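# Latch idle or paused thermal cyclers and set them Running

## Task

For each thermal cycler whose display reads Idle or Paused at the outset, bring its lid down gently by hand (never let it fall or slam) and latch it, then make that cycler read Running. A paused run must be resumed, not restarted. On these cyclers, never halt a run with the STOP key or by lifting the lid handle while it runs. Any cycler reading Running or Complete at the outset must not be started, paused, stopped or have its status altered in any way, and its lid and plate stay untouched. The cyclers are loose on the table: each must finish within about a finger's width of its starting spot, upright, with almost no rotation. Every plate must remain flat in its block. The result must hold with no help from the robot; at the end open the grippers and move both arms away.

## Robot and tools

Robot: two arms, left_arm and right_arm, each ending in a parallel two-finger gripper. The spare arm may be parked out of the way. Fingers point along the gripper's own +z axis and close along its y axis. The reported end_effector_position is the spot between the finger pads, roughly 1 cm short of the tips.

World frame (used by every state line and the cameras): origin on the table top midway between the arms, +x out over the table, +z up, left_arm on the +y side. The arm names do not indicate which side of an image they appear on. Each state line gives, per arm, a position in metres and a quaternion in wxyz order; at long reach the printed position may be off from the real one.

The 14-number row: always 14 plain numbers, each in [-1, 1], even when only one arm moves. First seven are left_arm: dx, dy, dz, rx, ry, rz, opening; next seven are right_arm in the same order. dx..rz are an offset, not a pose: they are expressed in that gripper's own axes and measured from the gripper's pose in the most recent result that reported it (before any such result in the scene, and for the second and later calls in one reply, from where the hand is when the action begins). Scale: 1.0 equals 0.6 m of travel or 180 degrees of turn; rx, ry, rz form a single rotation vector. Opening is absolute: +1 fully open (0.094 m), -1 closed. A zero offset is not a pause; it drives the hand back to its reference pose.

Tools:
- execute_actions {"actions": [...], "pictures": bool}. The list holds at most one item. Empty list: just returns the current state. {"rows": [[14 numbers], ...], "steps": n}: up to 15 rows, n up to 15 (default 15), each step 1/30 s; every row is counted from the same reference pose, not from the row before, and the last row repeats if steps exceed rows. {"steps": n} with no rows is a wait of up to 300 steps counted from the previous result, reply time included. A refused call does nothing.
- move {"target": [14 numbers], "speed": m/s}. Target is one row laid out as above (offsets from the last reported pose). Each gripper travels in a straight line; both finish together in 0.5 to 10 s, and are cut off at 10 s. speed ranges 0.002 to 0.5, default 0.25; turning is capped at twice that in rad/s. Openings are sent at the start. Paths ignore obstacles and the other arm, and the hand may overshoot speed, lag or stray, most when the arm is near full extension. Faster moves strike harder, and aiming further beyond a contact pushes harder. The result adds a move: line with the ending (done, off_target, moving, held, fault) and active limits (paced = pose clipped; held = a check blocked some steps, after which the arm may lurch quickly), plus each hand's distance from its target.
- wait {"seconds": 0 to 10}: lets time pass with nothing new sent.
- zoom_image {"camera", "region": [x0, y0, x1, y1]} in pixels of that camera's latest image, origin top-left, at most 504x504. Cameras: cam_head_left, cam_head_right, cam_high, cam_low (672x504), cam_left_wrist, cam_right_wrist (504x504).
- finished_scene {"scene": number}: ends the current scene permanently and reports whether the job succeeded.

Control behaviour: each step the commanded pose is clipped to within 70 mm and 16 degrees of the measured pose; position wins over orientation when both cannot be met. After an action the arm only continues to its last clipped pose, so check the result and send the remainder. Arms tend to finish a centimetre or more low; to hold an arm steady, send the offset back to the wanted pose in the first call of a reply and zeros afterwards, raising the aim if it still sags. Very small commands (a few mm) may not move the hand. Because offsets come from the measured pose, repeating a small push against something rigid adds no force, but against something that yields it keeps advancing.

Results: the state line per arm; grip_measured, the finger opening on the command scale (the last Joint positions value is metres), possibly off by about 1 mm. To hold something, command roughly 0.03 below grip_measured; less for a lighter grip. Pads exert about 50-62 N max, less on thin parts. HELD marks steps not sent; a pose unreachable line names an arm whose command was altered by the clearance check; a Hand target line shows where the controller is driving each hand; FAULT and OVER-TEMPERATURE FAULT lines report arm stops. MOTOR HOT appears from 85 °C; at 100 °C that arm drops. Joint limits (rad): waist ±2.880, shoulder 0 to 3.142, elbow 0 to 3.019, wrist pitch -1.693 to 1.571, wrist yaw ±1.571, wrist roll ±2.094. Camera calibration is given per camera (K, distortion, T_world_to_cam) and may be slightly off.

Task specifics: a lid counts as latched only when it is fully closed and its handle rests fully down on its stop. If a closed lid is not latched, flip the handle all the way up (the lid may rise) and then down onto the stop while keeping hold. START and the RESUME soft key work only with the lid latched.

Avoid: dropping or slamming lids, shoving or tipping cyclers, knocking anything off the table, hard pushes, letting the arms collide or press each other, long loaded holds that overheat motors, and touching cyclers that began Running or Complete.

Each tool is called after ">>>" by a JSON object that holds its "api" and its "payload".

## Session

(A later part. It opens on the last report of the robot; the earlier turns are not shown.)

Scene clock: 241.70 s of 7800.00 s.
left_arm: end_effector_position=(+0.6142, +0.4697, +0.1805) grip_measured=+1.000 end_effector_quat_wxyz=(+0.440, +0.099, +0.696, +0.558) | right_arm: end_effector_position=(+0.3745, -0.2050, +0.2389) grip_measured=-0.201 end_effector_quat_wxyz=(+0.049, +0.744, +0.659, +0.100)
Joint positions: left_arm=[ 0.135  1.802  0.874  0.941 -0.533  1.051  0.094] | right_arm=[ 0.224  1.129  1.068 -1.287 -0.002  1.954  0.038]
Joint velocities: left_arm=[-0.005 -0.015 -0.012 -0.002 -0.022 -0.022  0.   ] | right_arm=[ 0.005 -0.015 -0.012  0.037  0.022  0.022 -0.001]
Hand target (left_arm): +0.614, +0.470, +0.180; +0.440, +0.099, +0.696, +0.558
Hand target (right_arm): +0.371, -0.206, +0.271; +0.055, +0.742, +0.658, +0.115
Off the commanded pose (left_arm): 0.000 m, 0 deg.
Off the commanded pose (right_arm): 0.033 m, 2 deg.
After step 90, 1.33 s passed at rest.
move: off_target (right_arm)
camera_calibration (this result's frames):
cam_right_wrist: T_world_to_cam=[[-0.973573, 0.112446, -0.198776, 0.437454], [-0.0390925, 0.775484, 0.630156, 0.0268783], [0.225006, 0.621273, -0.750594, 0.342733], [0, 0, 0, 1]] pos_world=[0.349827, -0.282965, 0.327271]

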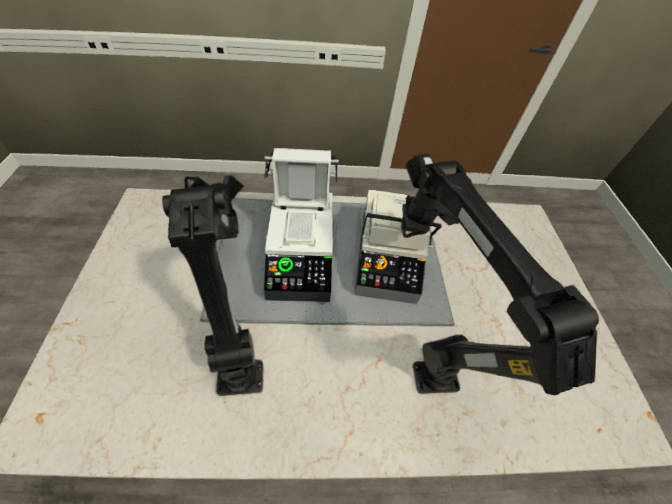

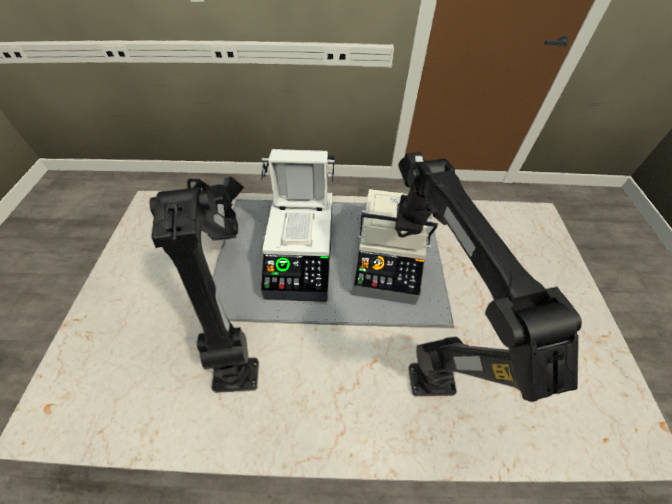

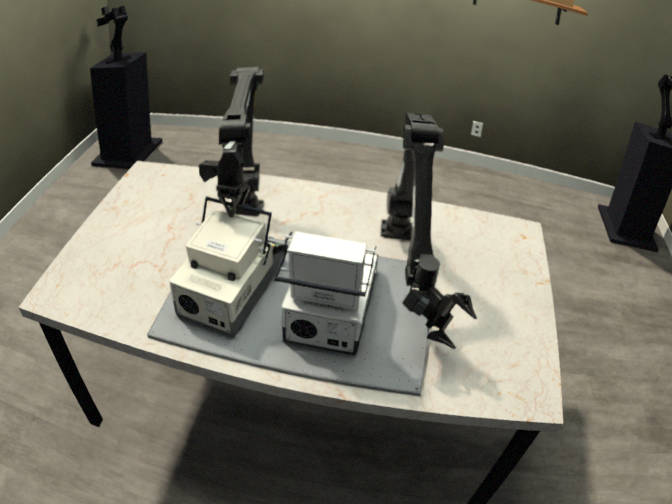

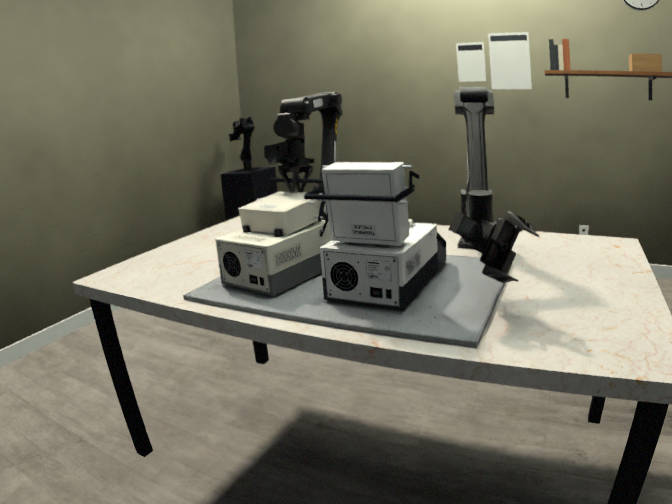

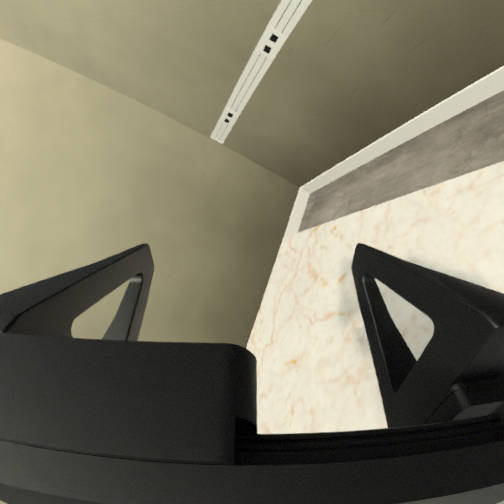

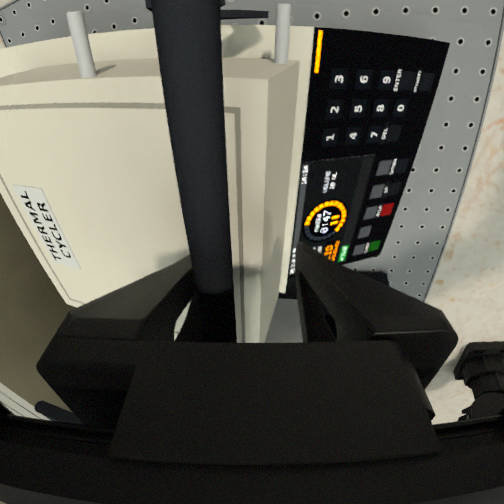

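>>> {"api": "move", "payload": {"target": [0,0,0,0,0,0,1,0,0.02,-0.045,0,0,0,-0.2], "speed": 0.03}}

>>> {"api": "zoom_image", "payload": {"camera": "cam_low", "region": [230, 130, 370, 250]}}

Scene clock: 250.77 s of 7800.00 s.
left_arm: end_effector_position=(+0.6142, +0.4697, +0.1805) grip_measured=+1.000 end_effector_quat_wxyz=(+0.440, +0.099, +0.696, +0.558) | right_arm: end_effector_position=(+0.3729, -0.2084, +0.2465) grip_measured=-0.201 end_effector_quat_wxyz=(+0.044, +0.747, +0.657, +0.089)
Joint positions: left_arm=[ 0.135  1.802  0.874  0.941 -0.533  1.051  0.094] | right_arm=[ 0.216  1.137  1.097 -1.331 -0.001  1.954  0.038]
Joint velocities: left_arm=[ 0.005 -0.015 -0.017 -0.002  0.007 -0.081  0.   ] | right_arm=[-0.015 -0.005 -0.022 -0.012 -0.037 -0.007 -0.001]
Hand target (left_arm): +0.614, +0.470, +0.180; +0.440, +0.099, +0.696, +0.558
Hand target (right_arm): +0.380, -0.209, +0.267; +0.049, +0.744, +0.659, +0.100
Off the commanded pose (left_arm): 0.000 m, 0 deg.
Off the commanded pose (right_arm): 0.023 m, 1 deg.
After step 90, 4.80 s passed at rest.
move: off_target (right_arm)
camera_calibration (this result's frames):
cam_right_wrist: T_world_to_cam=[[-0.976939, 0.118773, -0.177436, 0.435048], [-0.0187936, 0.779948, 0.625563, 0.0191724], [0.212691, 0.614471, -0.759729, 0.356288], [0, 0, 0, 1]] pos_world=[0.349596, -0.285554, 0.335882]

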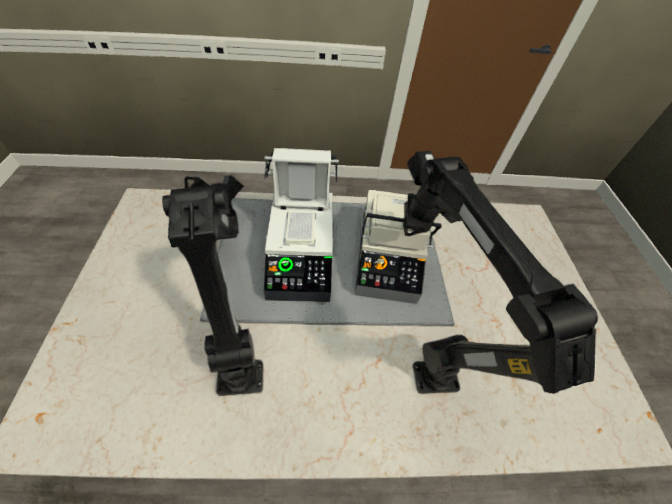

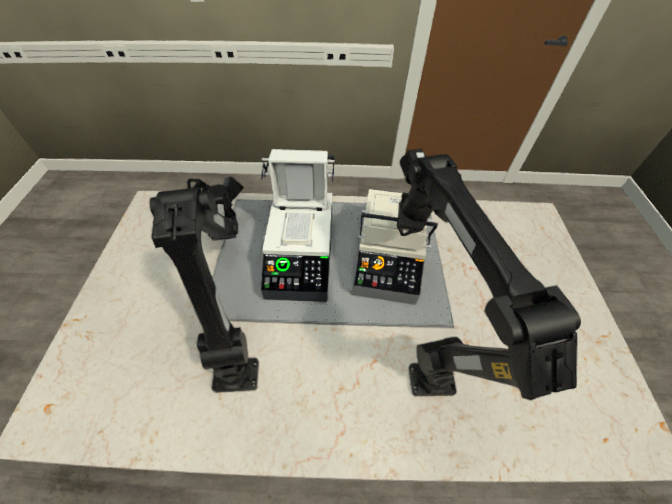

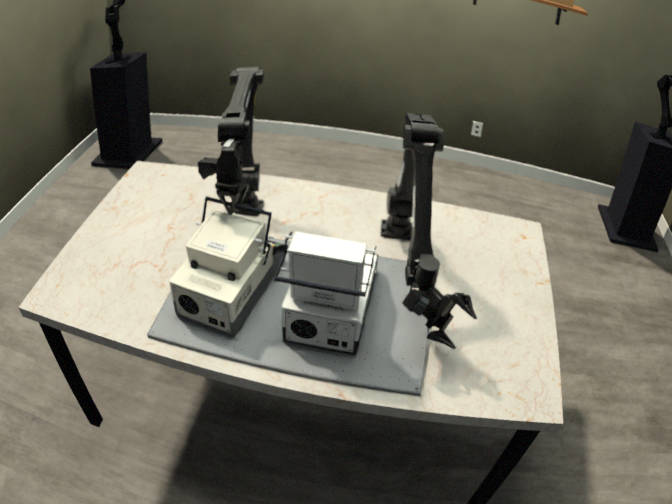

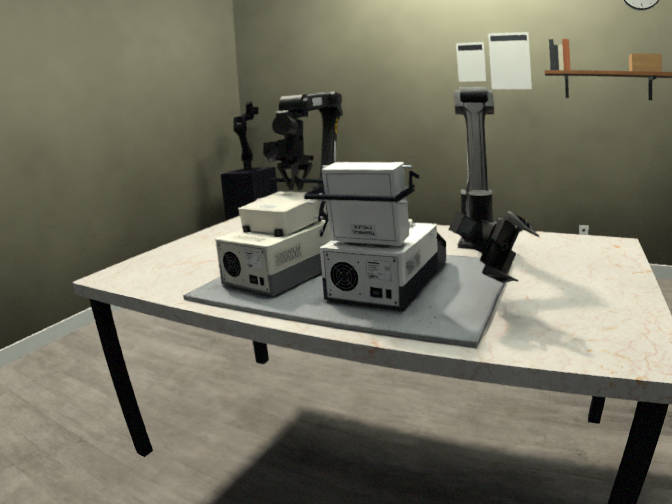

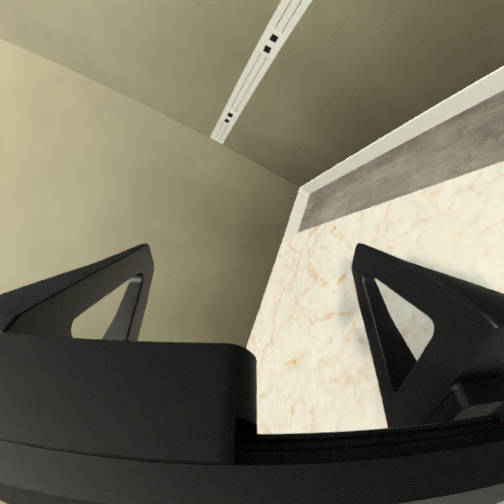

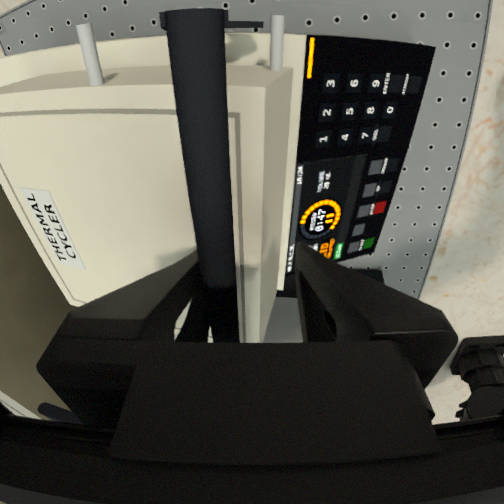

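Region (230, 130, 370, 250) of cam_low's 672x504 image, scaled by 3.600, with more detail than that image has; it fills the top 432 rows of this view, and the rest is white.

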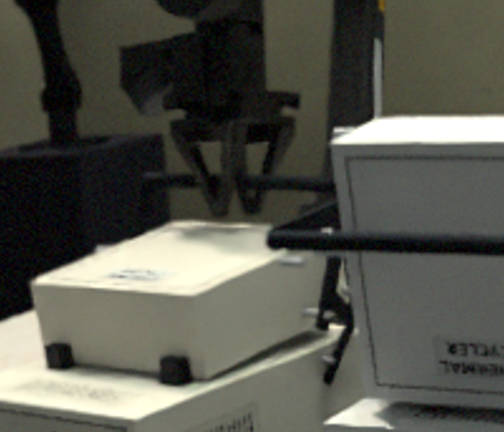

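Good depth now. Grip and pull.

>>> {"api": "move", "payload": {"target": [0,0,0,0,0,0,1,0,0.01,-0.005,0,0,0,-0.79], "speed": 0.03}}

>>> {"api": "move", "payload": {"target": [0,0,0,0,0,0,1,0,-0.1,0.0,0,0,0,-0.79], "speed": 0.03}}

>>> {"api": "move", "payload": {"target": [0,0,0,0,0,0,1,0,-0.08,0.03,0,0,0,-0.79], "speed": 0.03}}

>>> {"api": "zoom_image", "payload": {"camera": "cam_low", "region": [230, 130, 370, 250]}}

Scene clock: 257.10 s of 7800.00 s.
left_arm: end_effector_position=(+0.6142, +0.4697, +0.1805) grip_measured=+1.000 end_effector_quat_wxyz=(+0.440, +0.099, +0.696, +0.558) | right_arm: end_effector_position=(+0.3780, -0.2093, +0.2440) grip_measured=-0.772 end_effector_quat_wxyz=(+0.049, +0.748, +0.655, +0.090)
Joint positions: left_arm=[ 0.135  1.802  0.874  0.941 -0.533  1.051  0.094] | right_arm=[ 0.214  1.146  1.097 -1.316  0.006  1.954  0.011]
Joint velocities: left_arm=[-0.005  0.005 -0.007 -0.012 -0.081  0.037  0.   ] | right_arm=[-0.015  0.005 -0.002 -0.002 -0.022 -0.007  0.   ]
Hand target (left_arm): +0.614, +0.470, +0.180; +0.440, +0.099, +0.696, +0.558
Hand target (right_arm): +0.378, -0.209, +0.250; +0.045, +0.747, +0.657, +0.089
Off the commanded pose (left_arm): 0.000 m, 0 deg.
Off the commanded pose (right_arm): 0.006 m, 1 deg.
After step 90, 2.63 s passed at rest.
move: done
camera_calibration (this result's frames):
cam_right_wrist: T_world_to_cam=[[-0.975142, 0.121806, -0.185096, 0.441573], [-0.0201302, 0.783196, 0.621449, 0.023667], [0.220662, 0.609728, -0.761275, 0.350247], [0, 0, 0, 1]] pos_world=[0.353787, -0.285877, 0.33366]

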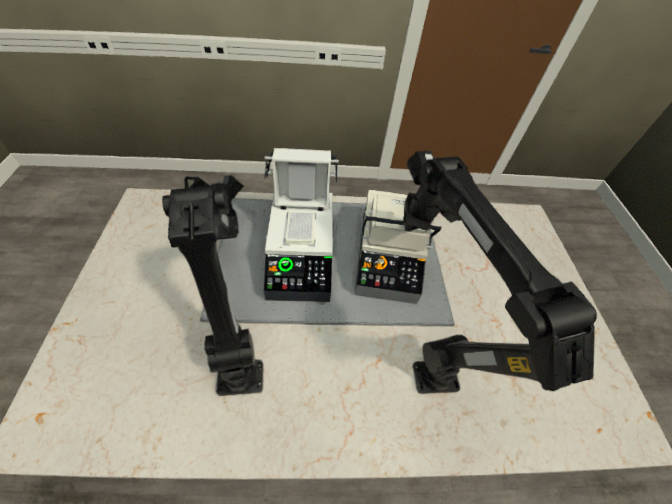

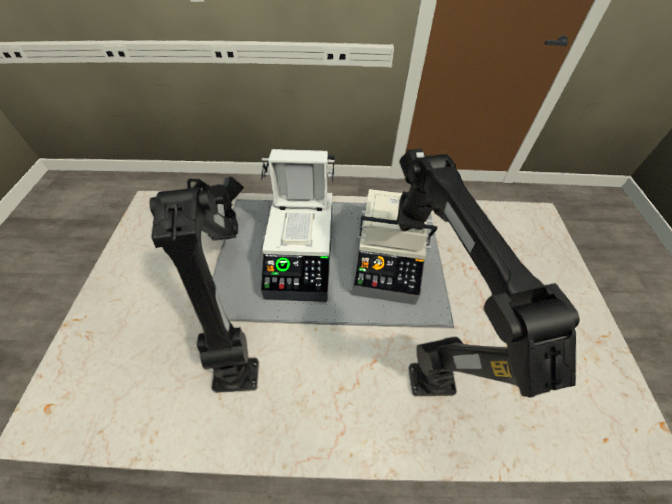

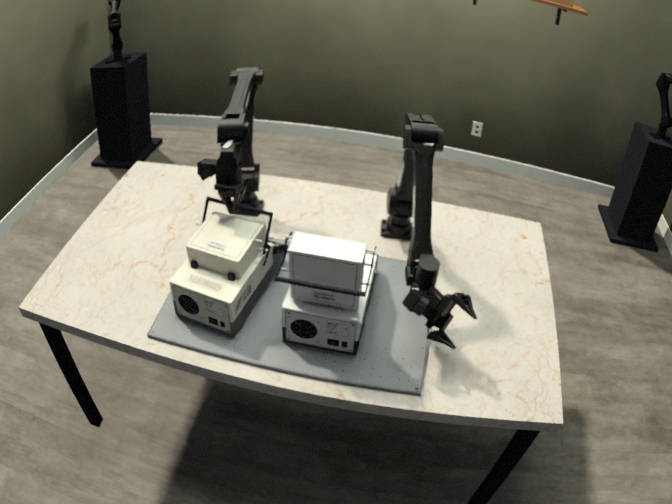

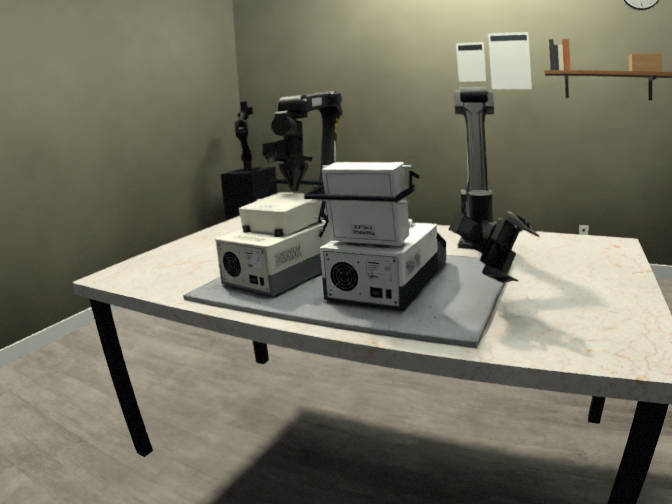

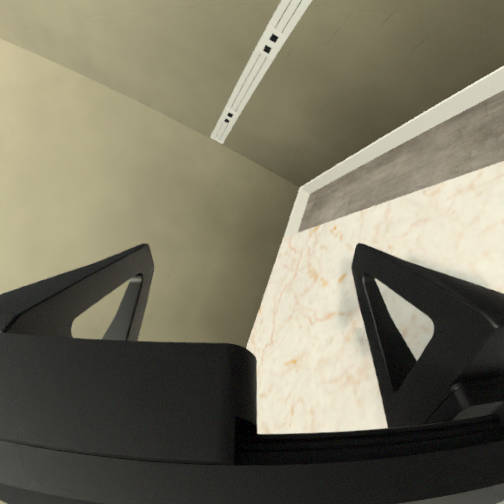

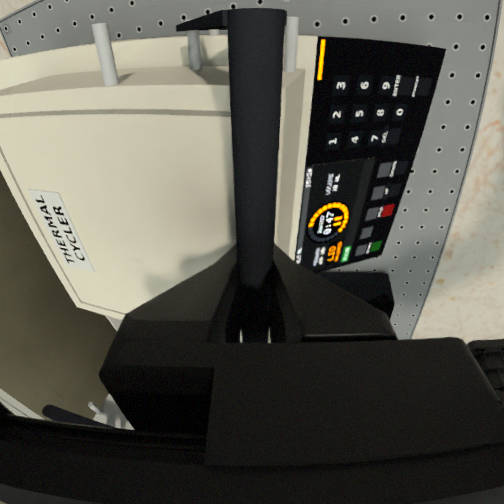

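Scene clock: 259.33 s of 7800.00 s.
left_arm: end_effector_position=(+0.6142, +0.4697, +0.1805) grip_measured=+1.000 end_effector_quat_wxyz=(+0.440, +0.099, +0.696, +0.558) | right_arm: end_effector_position=(+0.3603, -0.2071, +0.2289) grip_measured=-0.772 end_effector_quat_wxyz=(+0.073, +0.747, +0.652, +0.105)
Joint positions: left_arm=[ 0.135  1.802  0.874  0.941 -0.533  1.051  0.094] | right_arm=[ 0.252  1.072  0.997 -1.242  0.045  1.99   0.011]
Joint velocities: left_arm=[-0.005 -0.005  0.007  0.007 -0.007 -0.022  0.   ] | right_arm=[-0.024 -0.024 -0.007 -0.002  0.022  0.007  0.   ]
Hand target (left_arm): +0.614, +0.470, +0.180; +0.440, +0.099, +0.696, +0.558
Hand target (right_arm): +0.324, -0.203, +0.231; +0.050, +0.748, +0.655, +0.090
Off the commanded pose (left_arm): 0.000 m, 0 deg.
Off the commanded pose (right_arm): 0.041 m, 3 deg.
move: off_target (right_arm)
camera_calibration (this result's frames):
cam_right_wrist: T_world_to_cam=[[-0.962768, 0.124302, -0.240056, 0.429851], [-0.0490563, 0.792935, 0.607328, 0.0466527], [0.265841, 0.596493, -0.757314, 0.321427], [0, 0, 0, 1]] pos_world=[0.330687, -0.282153, 0.318276]

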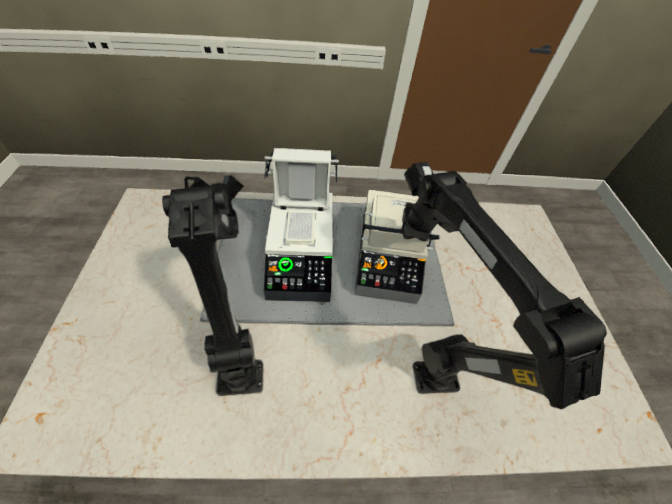

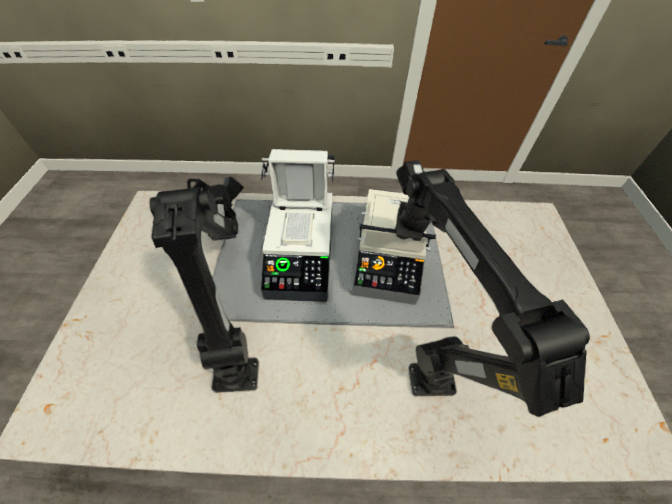

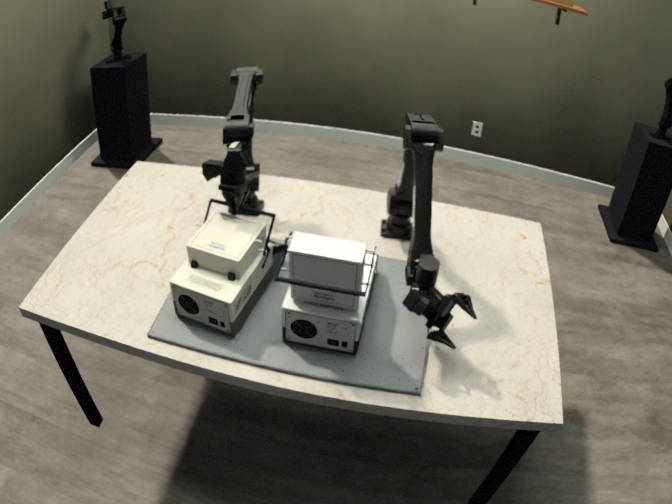

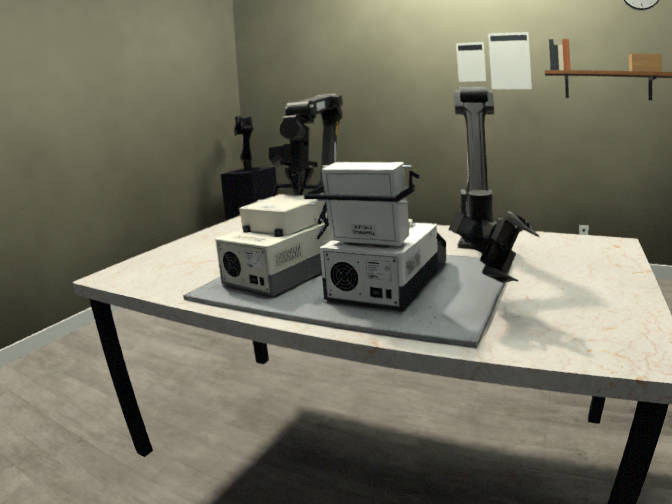

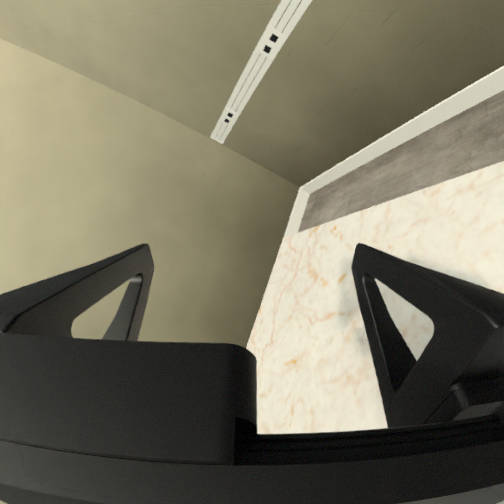

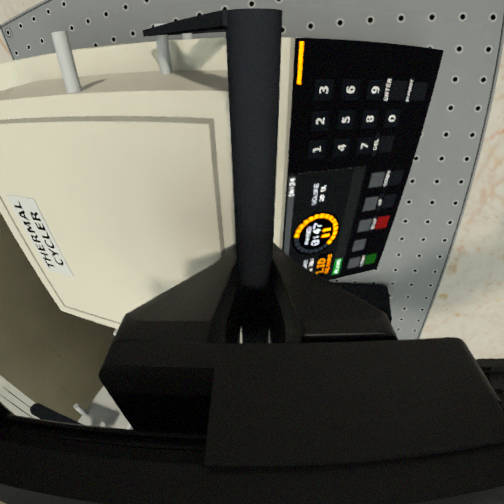

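Scene clock: 261.27 s of 7800.00 s.
left_arm: end_effector_position=(+0.6142, +0.4697, +0.1805) grip_measured=+1.000 end_effector_quat_wxyz=(+0.440, +0.099, +0.696, +0.558) | right_arm: end_effector_position=(+0.3593, -0.2067, +0.2251) grip_measured=-0.772 end_effector_quat_wxyz=(+0.112, +0.741, +0.647, +0.142)
Joint positions: left_arm=[ 0.135  1.802  0.874  0.941 -0.533  1.051  0.094] | right_arm=[ 0.278  1.006  0.923 -1.136  0.093  2.004  0.011]
Joint velocities: left_arm=[ 0.005  0.005 -0.007 -0.002 -0.007 -0.037  0.   ] | right_arm=[-0.015 -0.005  0.002  0.002 -0.022 -0.007  0.   ]
Hand target (left_arm): +0.614, +0.470, +0.180; +0.440, +0.099, +0.696, +0.558
Hand target (right_arm): +0.322, -0.202, +0.201; +0.075, +0.747, +0.652, +0.105
Off the commanded pose (left_arm): 0.000 m, 0 deg.
Off the commanded pose (right_arm): 0.048 m, 6 deg.
move: off_target (right_arm)
camera_calibration (this result's frames):
cam_right_wrist: T_world_to_cam=[[-0.930982, 0.123159, -0.343662, 0.439644], [-0.112335, 0.799052, 0.590675, 0.0763988], [0.347351, 0.588513, -0.730068, 0.281472], [0, 0, 0, 1]] pos_world=[0.320113, -0.280842, 0.311456]

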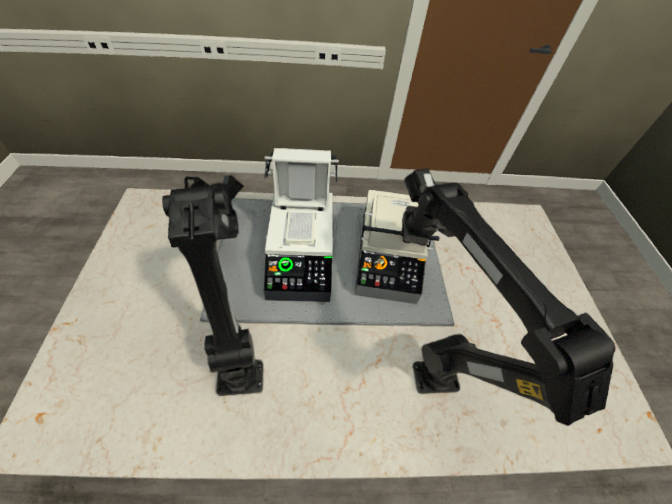

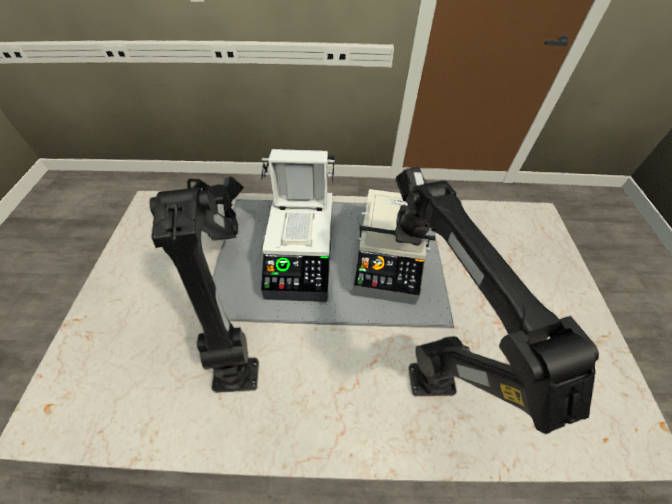

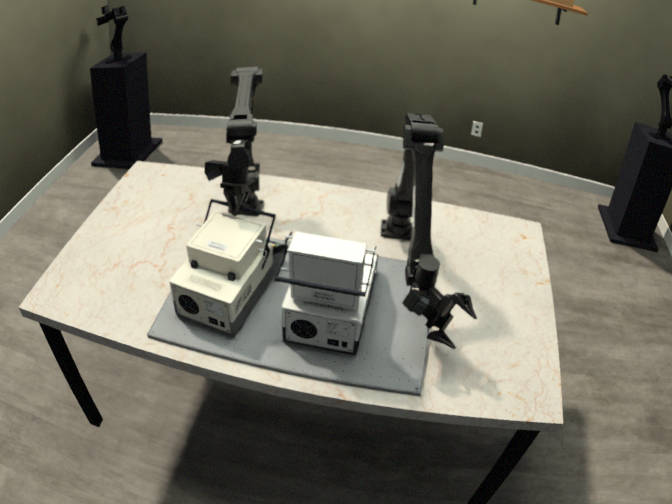

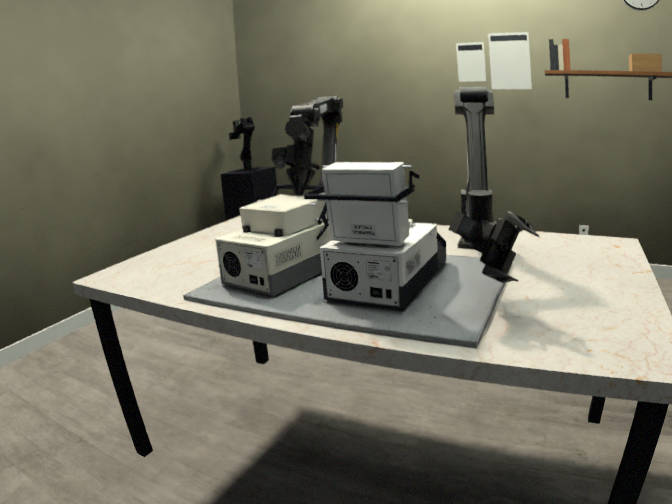

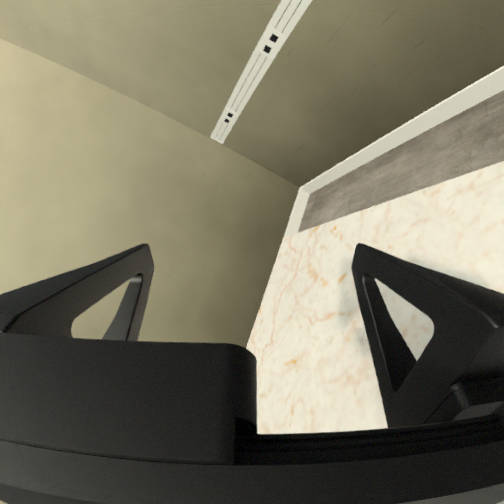

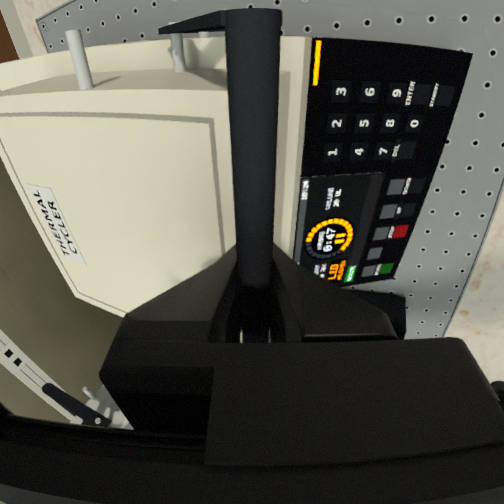

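Region (230, 130, 370, 250) of cam_low's 672x504 image, scaled by 3.600, with more detail than that image has; it fills the top 432 rows of this view, and the rest is white.

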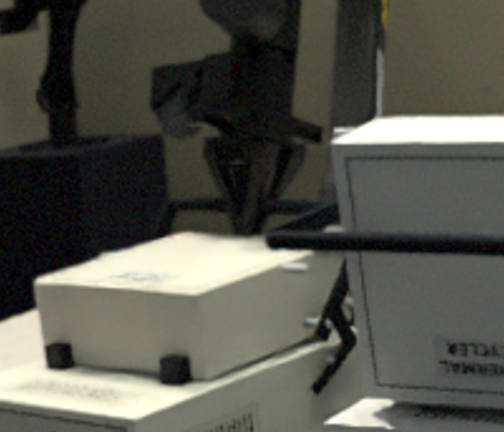

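>>> {"api": "move", "payload": {"target": [0,0,0,0,0,0,1,0,0.012,-0.005,0.06,0,0,-0.3], "speed": 0.03}}

>>> {"api": "move", "payload": {"target": [0,0,0,0,0,0,1,0,0.012,-0.08,0,0,0,-0.3], "speed": 0.04}}

>>> {"api": "zoom_image", "payload": {"camera": "cam_low", "region": [230, 130, 370, 250]}}

Scene clock: 274.23 s of 7800.00 s.
left_arm: end_effector_position=(+0.6142, +0.4697, +0.1805) grip_measured=+1.000 end_effector_quat_wxyz=(+0.440, +0.099, +0.696, +0.558) | right_arm: end_effector_position=(+0.3612, -0.2069, +0.2290) grip_measured=-0.302 end_effector_quat_wxyz=(+0.050, +0.749, +0.654, +0.092)
Joint positions: left_arm=[ 0.135  1.802  0.874  0.941 -0.533  1.051  0.094] | right_arm=[ 0.235  1.104  1.026 -1.284  0.011  1.977  0.033]
Joint velocities: left_arm=[-0.005  0.005 -0.027  0.007 -0.051  0.051  0.   ] | right_arm=[-0.015 -0.015  0.002  0.022 -0.037 -0.066  0.001]
Hand target (left_arm): +0.614, +0.470, +0.180; +0.440, +0.099, +0.696, +0.558
Hand target (right_arm): +0.365, -0.208, +0.230; +0.042, +0.747, +0.659, +0.080
Off the commanded pose (left_arm): 0.000 m, 0 deg.
Off the commanded pose (right_arm): 0.004 m, 2 deg.
After step 90, 6.60 s passed at rest.
move: done
camera_calibration (this result's frames):
cam_right_wrist: T_world_to_cam=[[-0.974192, 0.125057, -0.187909, 0.423091], [-0.0195891, 0.782508, 0.622332, 0.0303313], [0.224868, 0.609952, -0.759864, 0.339281], [0, 0, 0, 1]] pos_world=[0.336473, -0.28359, 0.318434]

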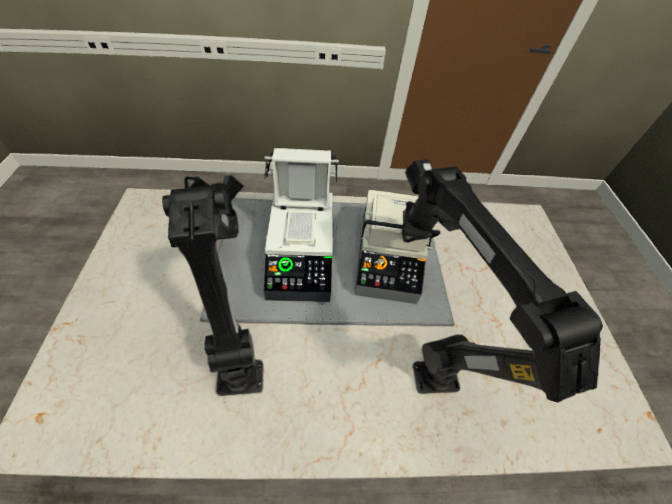

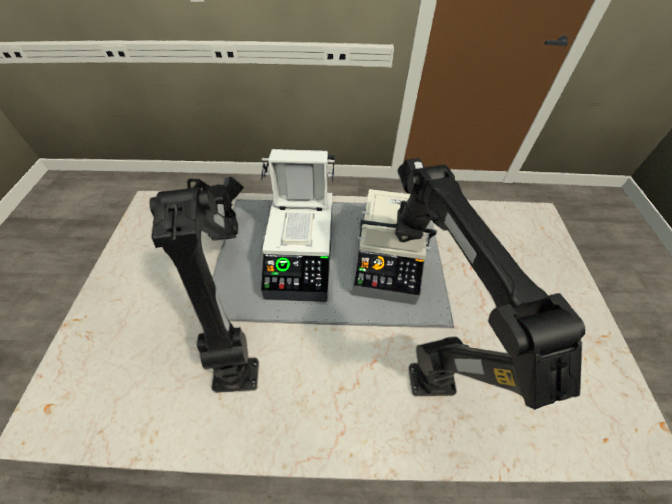

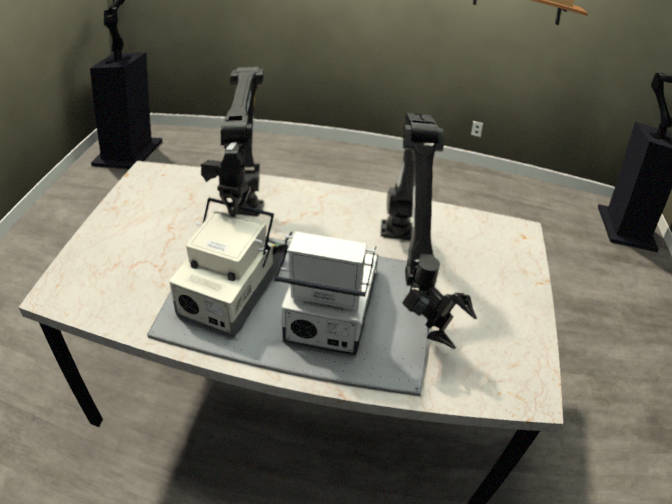

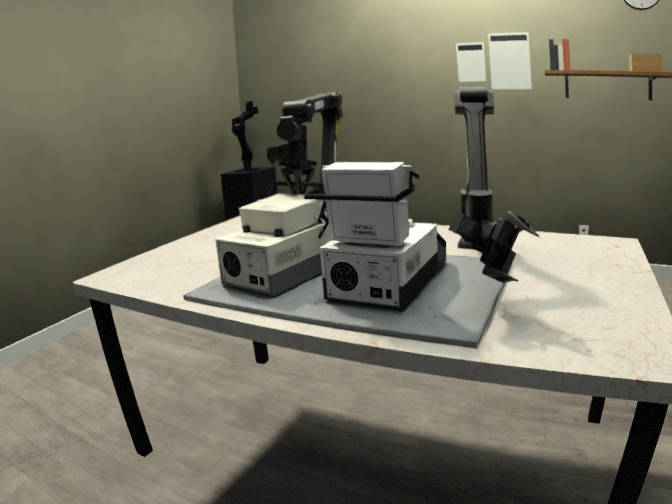

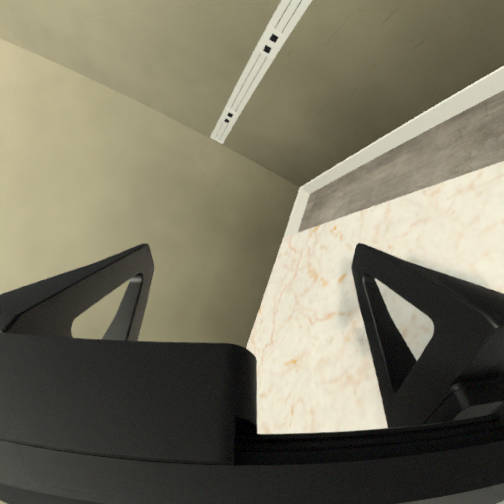

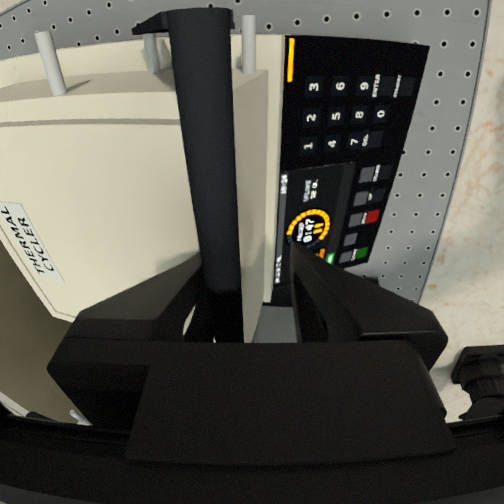

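Scene clock: 275.80 s of 7800.00 s.
left_arm: end_effector_position=(+0.6142, +0.4697, +0.1805) grip_measured=+1.000 end_effector_quat_wxyz=(+0.440, +0.099, +0.696, +0.558) | right_arm: end_effector_position=(+0.3585, -0.2105, +0.2514) grip_measured=-0.301 end_effector_quat_wxyz=(+0.045, +0.752, +0.652, +0.080)
Joint positions: left_arm=[ 0.135  1.802  0.874  0.941 -0.533  1.051  0.094] | right_arm=[ 0.227  1.107  1.09  -1.37   0.012  1.977  0.033]
Joint velocities: left_arm=[-0.005 -0.005  0.022  0.007 -0.081 -0.007  0.   ] | right_arm=[-0.005 -0.005 -0.017  0.002 -0.037 -0.007 -0.001]
Hand target (left_arm): +0.614, +0.470, +0.180; +0.440, +0.099, +0.696, +0.558
Hand target (right_arm): +0.358, -0.211, +0.277; +0.050, +0.749, +0.654, +0.092
Off the commanded pose (left_arm): 0.000 m, 0 deg.
Off the commanded pose (right_arm): 0.026 m, 1 deg.
move: off_target (right_arm)
camera_calibration (this result's frames):
cam_right_wrist: T_world_to_cam=[[-0.977264, 0.131033, -0.166688, 0.422131], [0.000440385, 0.787425, 0.61641, 0.0144477], [0.212025, 0.602322, -0.76958, 0.364602], [0, 0, 0, 1]] pos_world=[0.335222, -0.286297, 0.342049]

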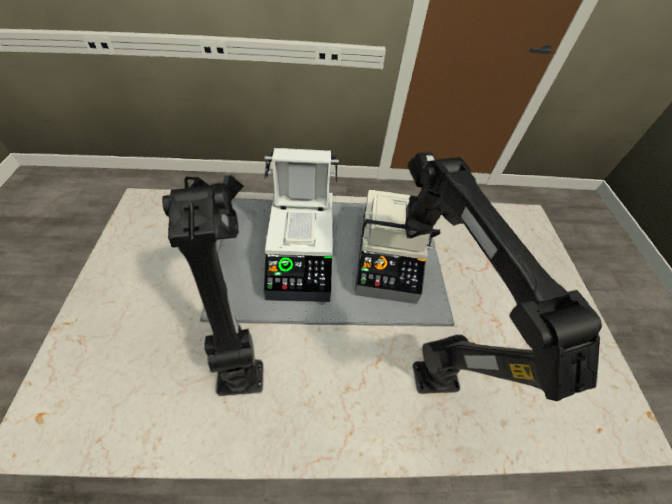

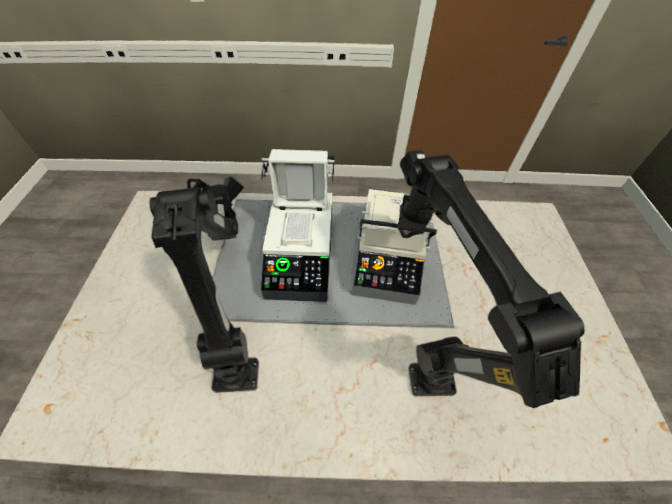

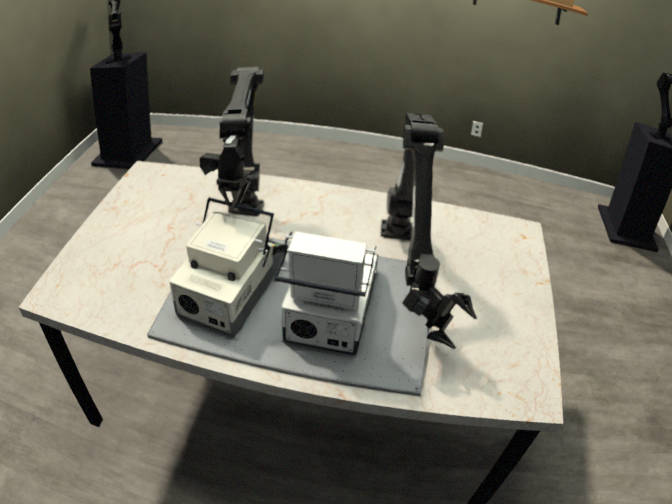

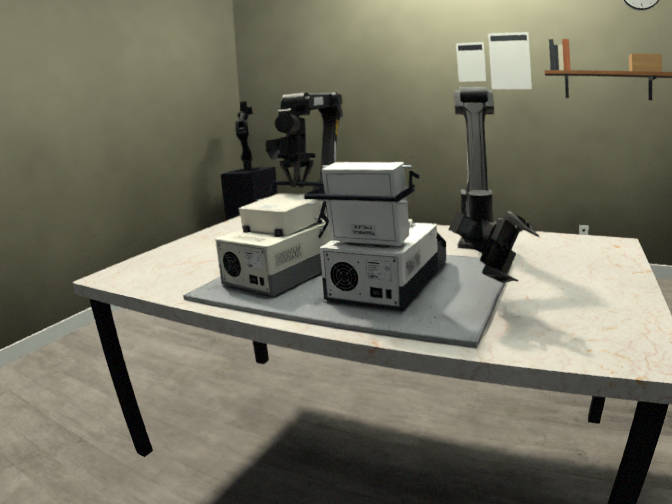

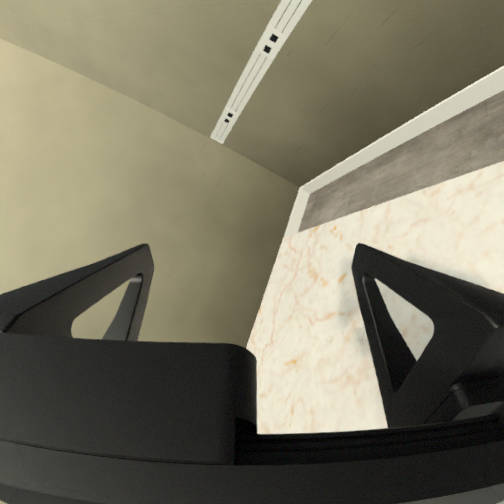

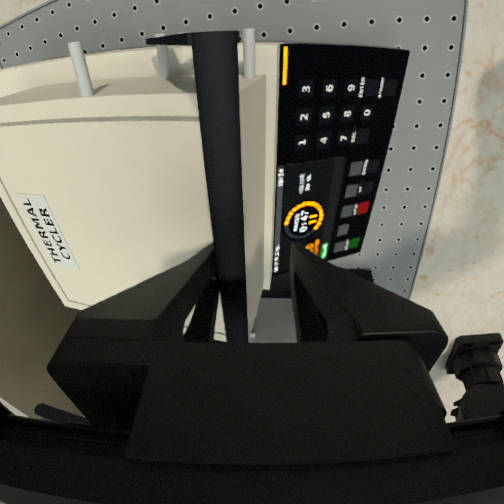

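Region (230, 130, 370, 250) of cam_low's 672x504 image, scaled by 3.600, with more detail than that image has; it fills the top 432 rows of this view, and the rest is white.

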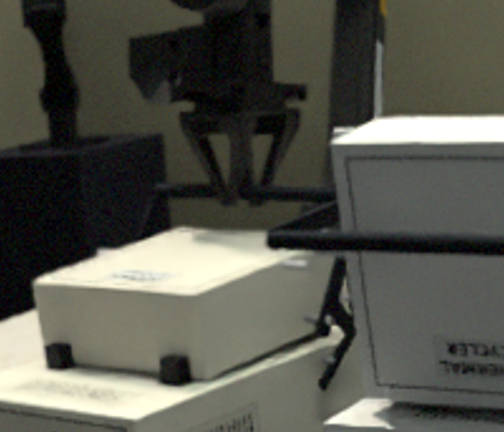

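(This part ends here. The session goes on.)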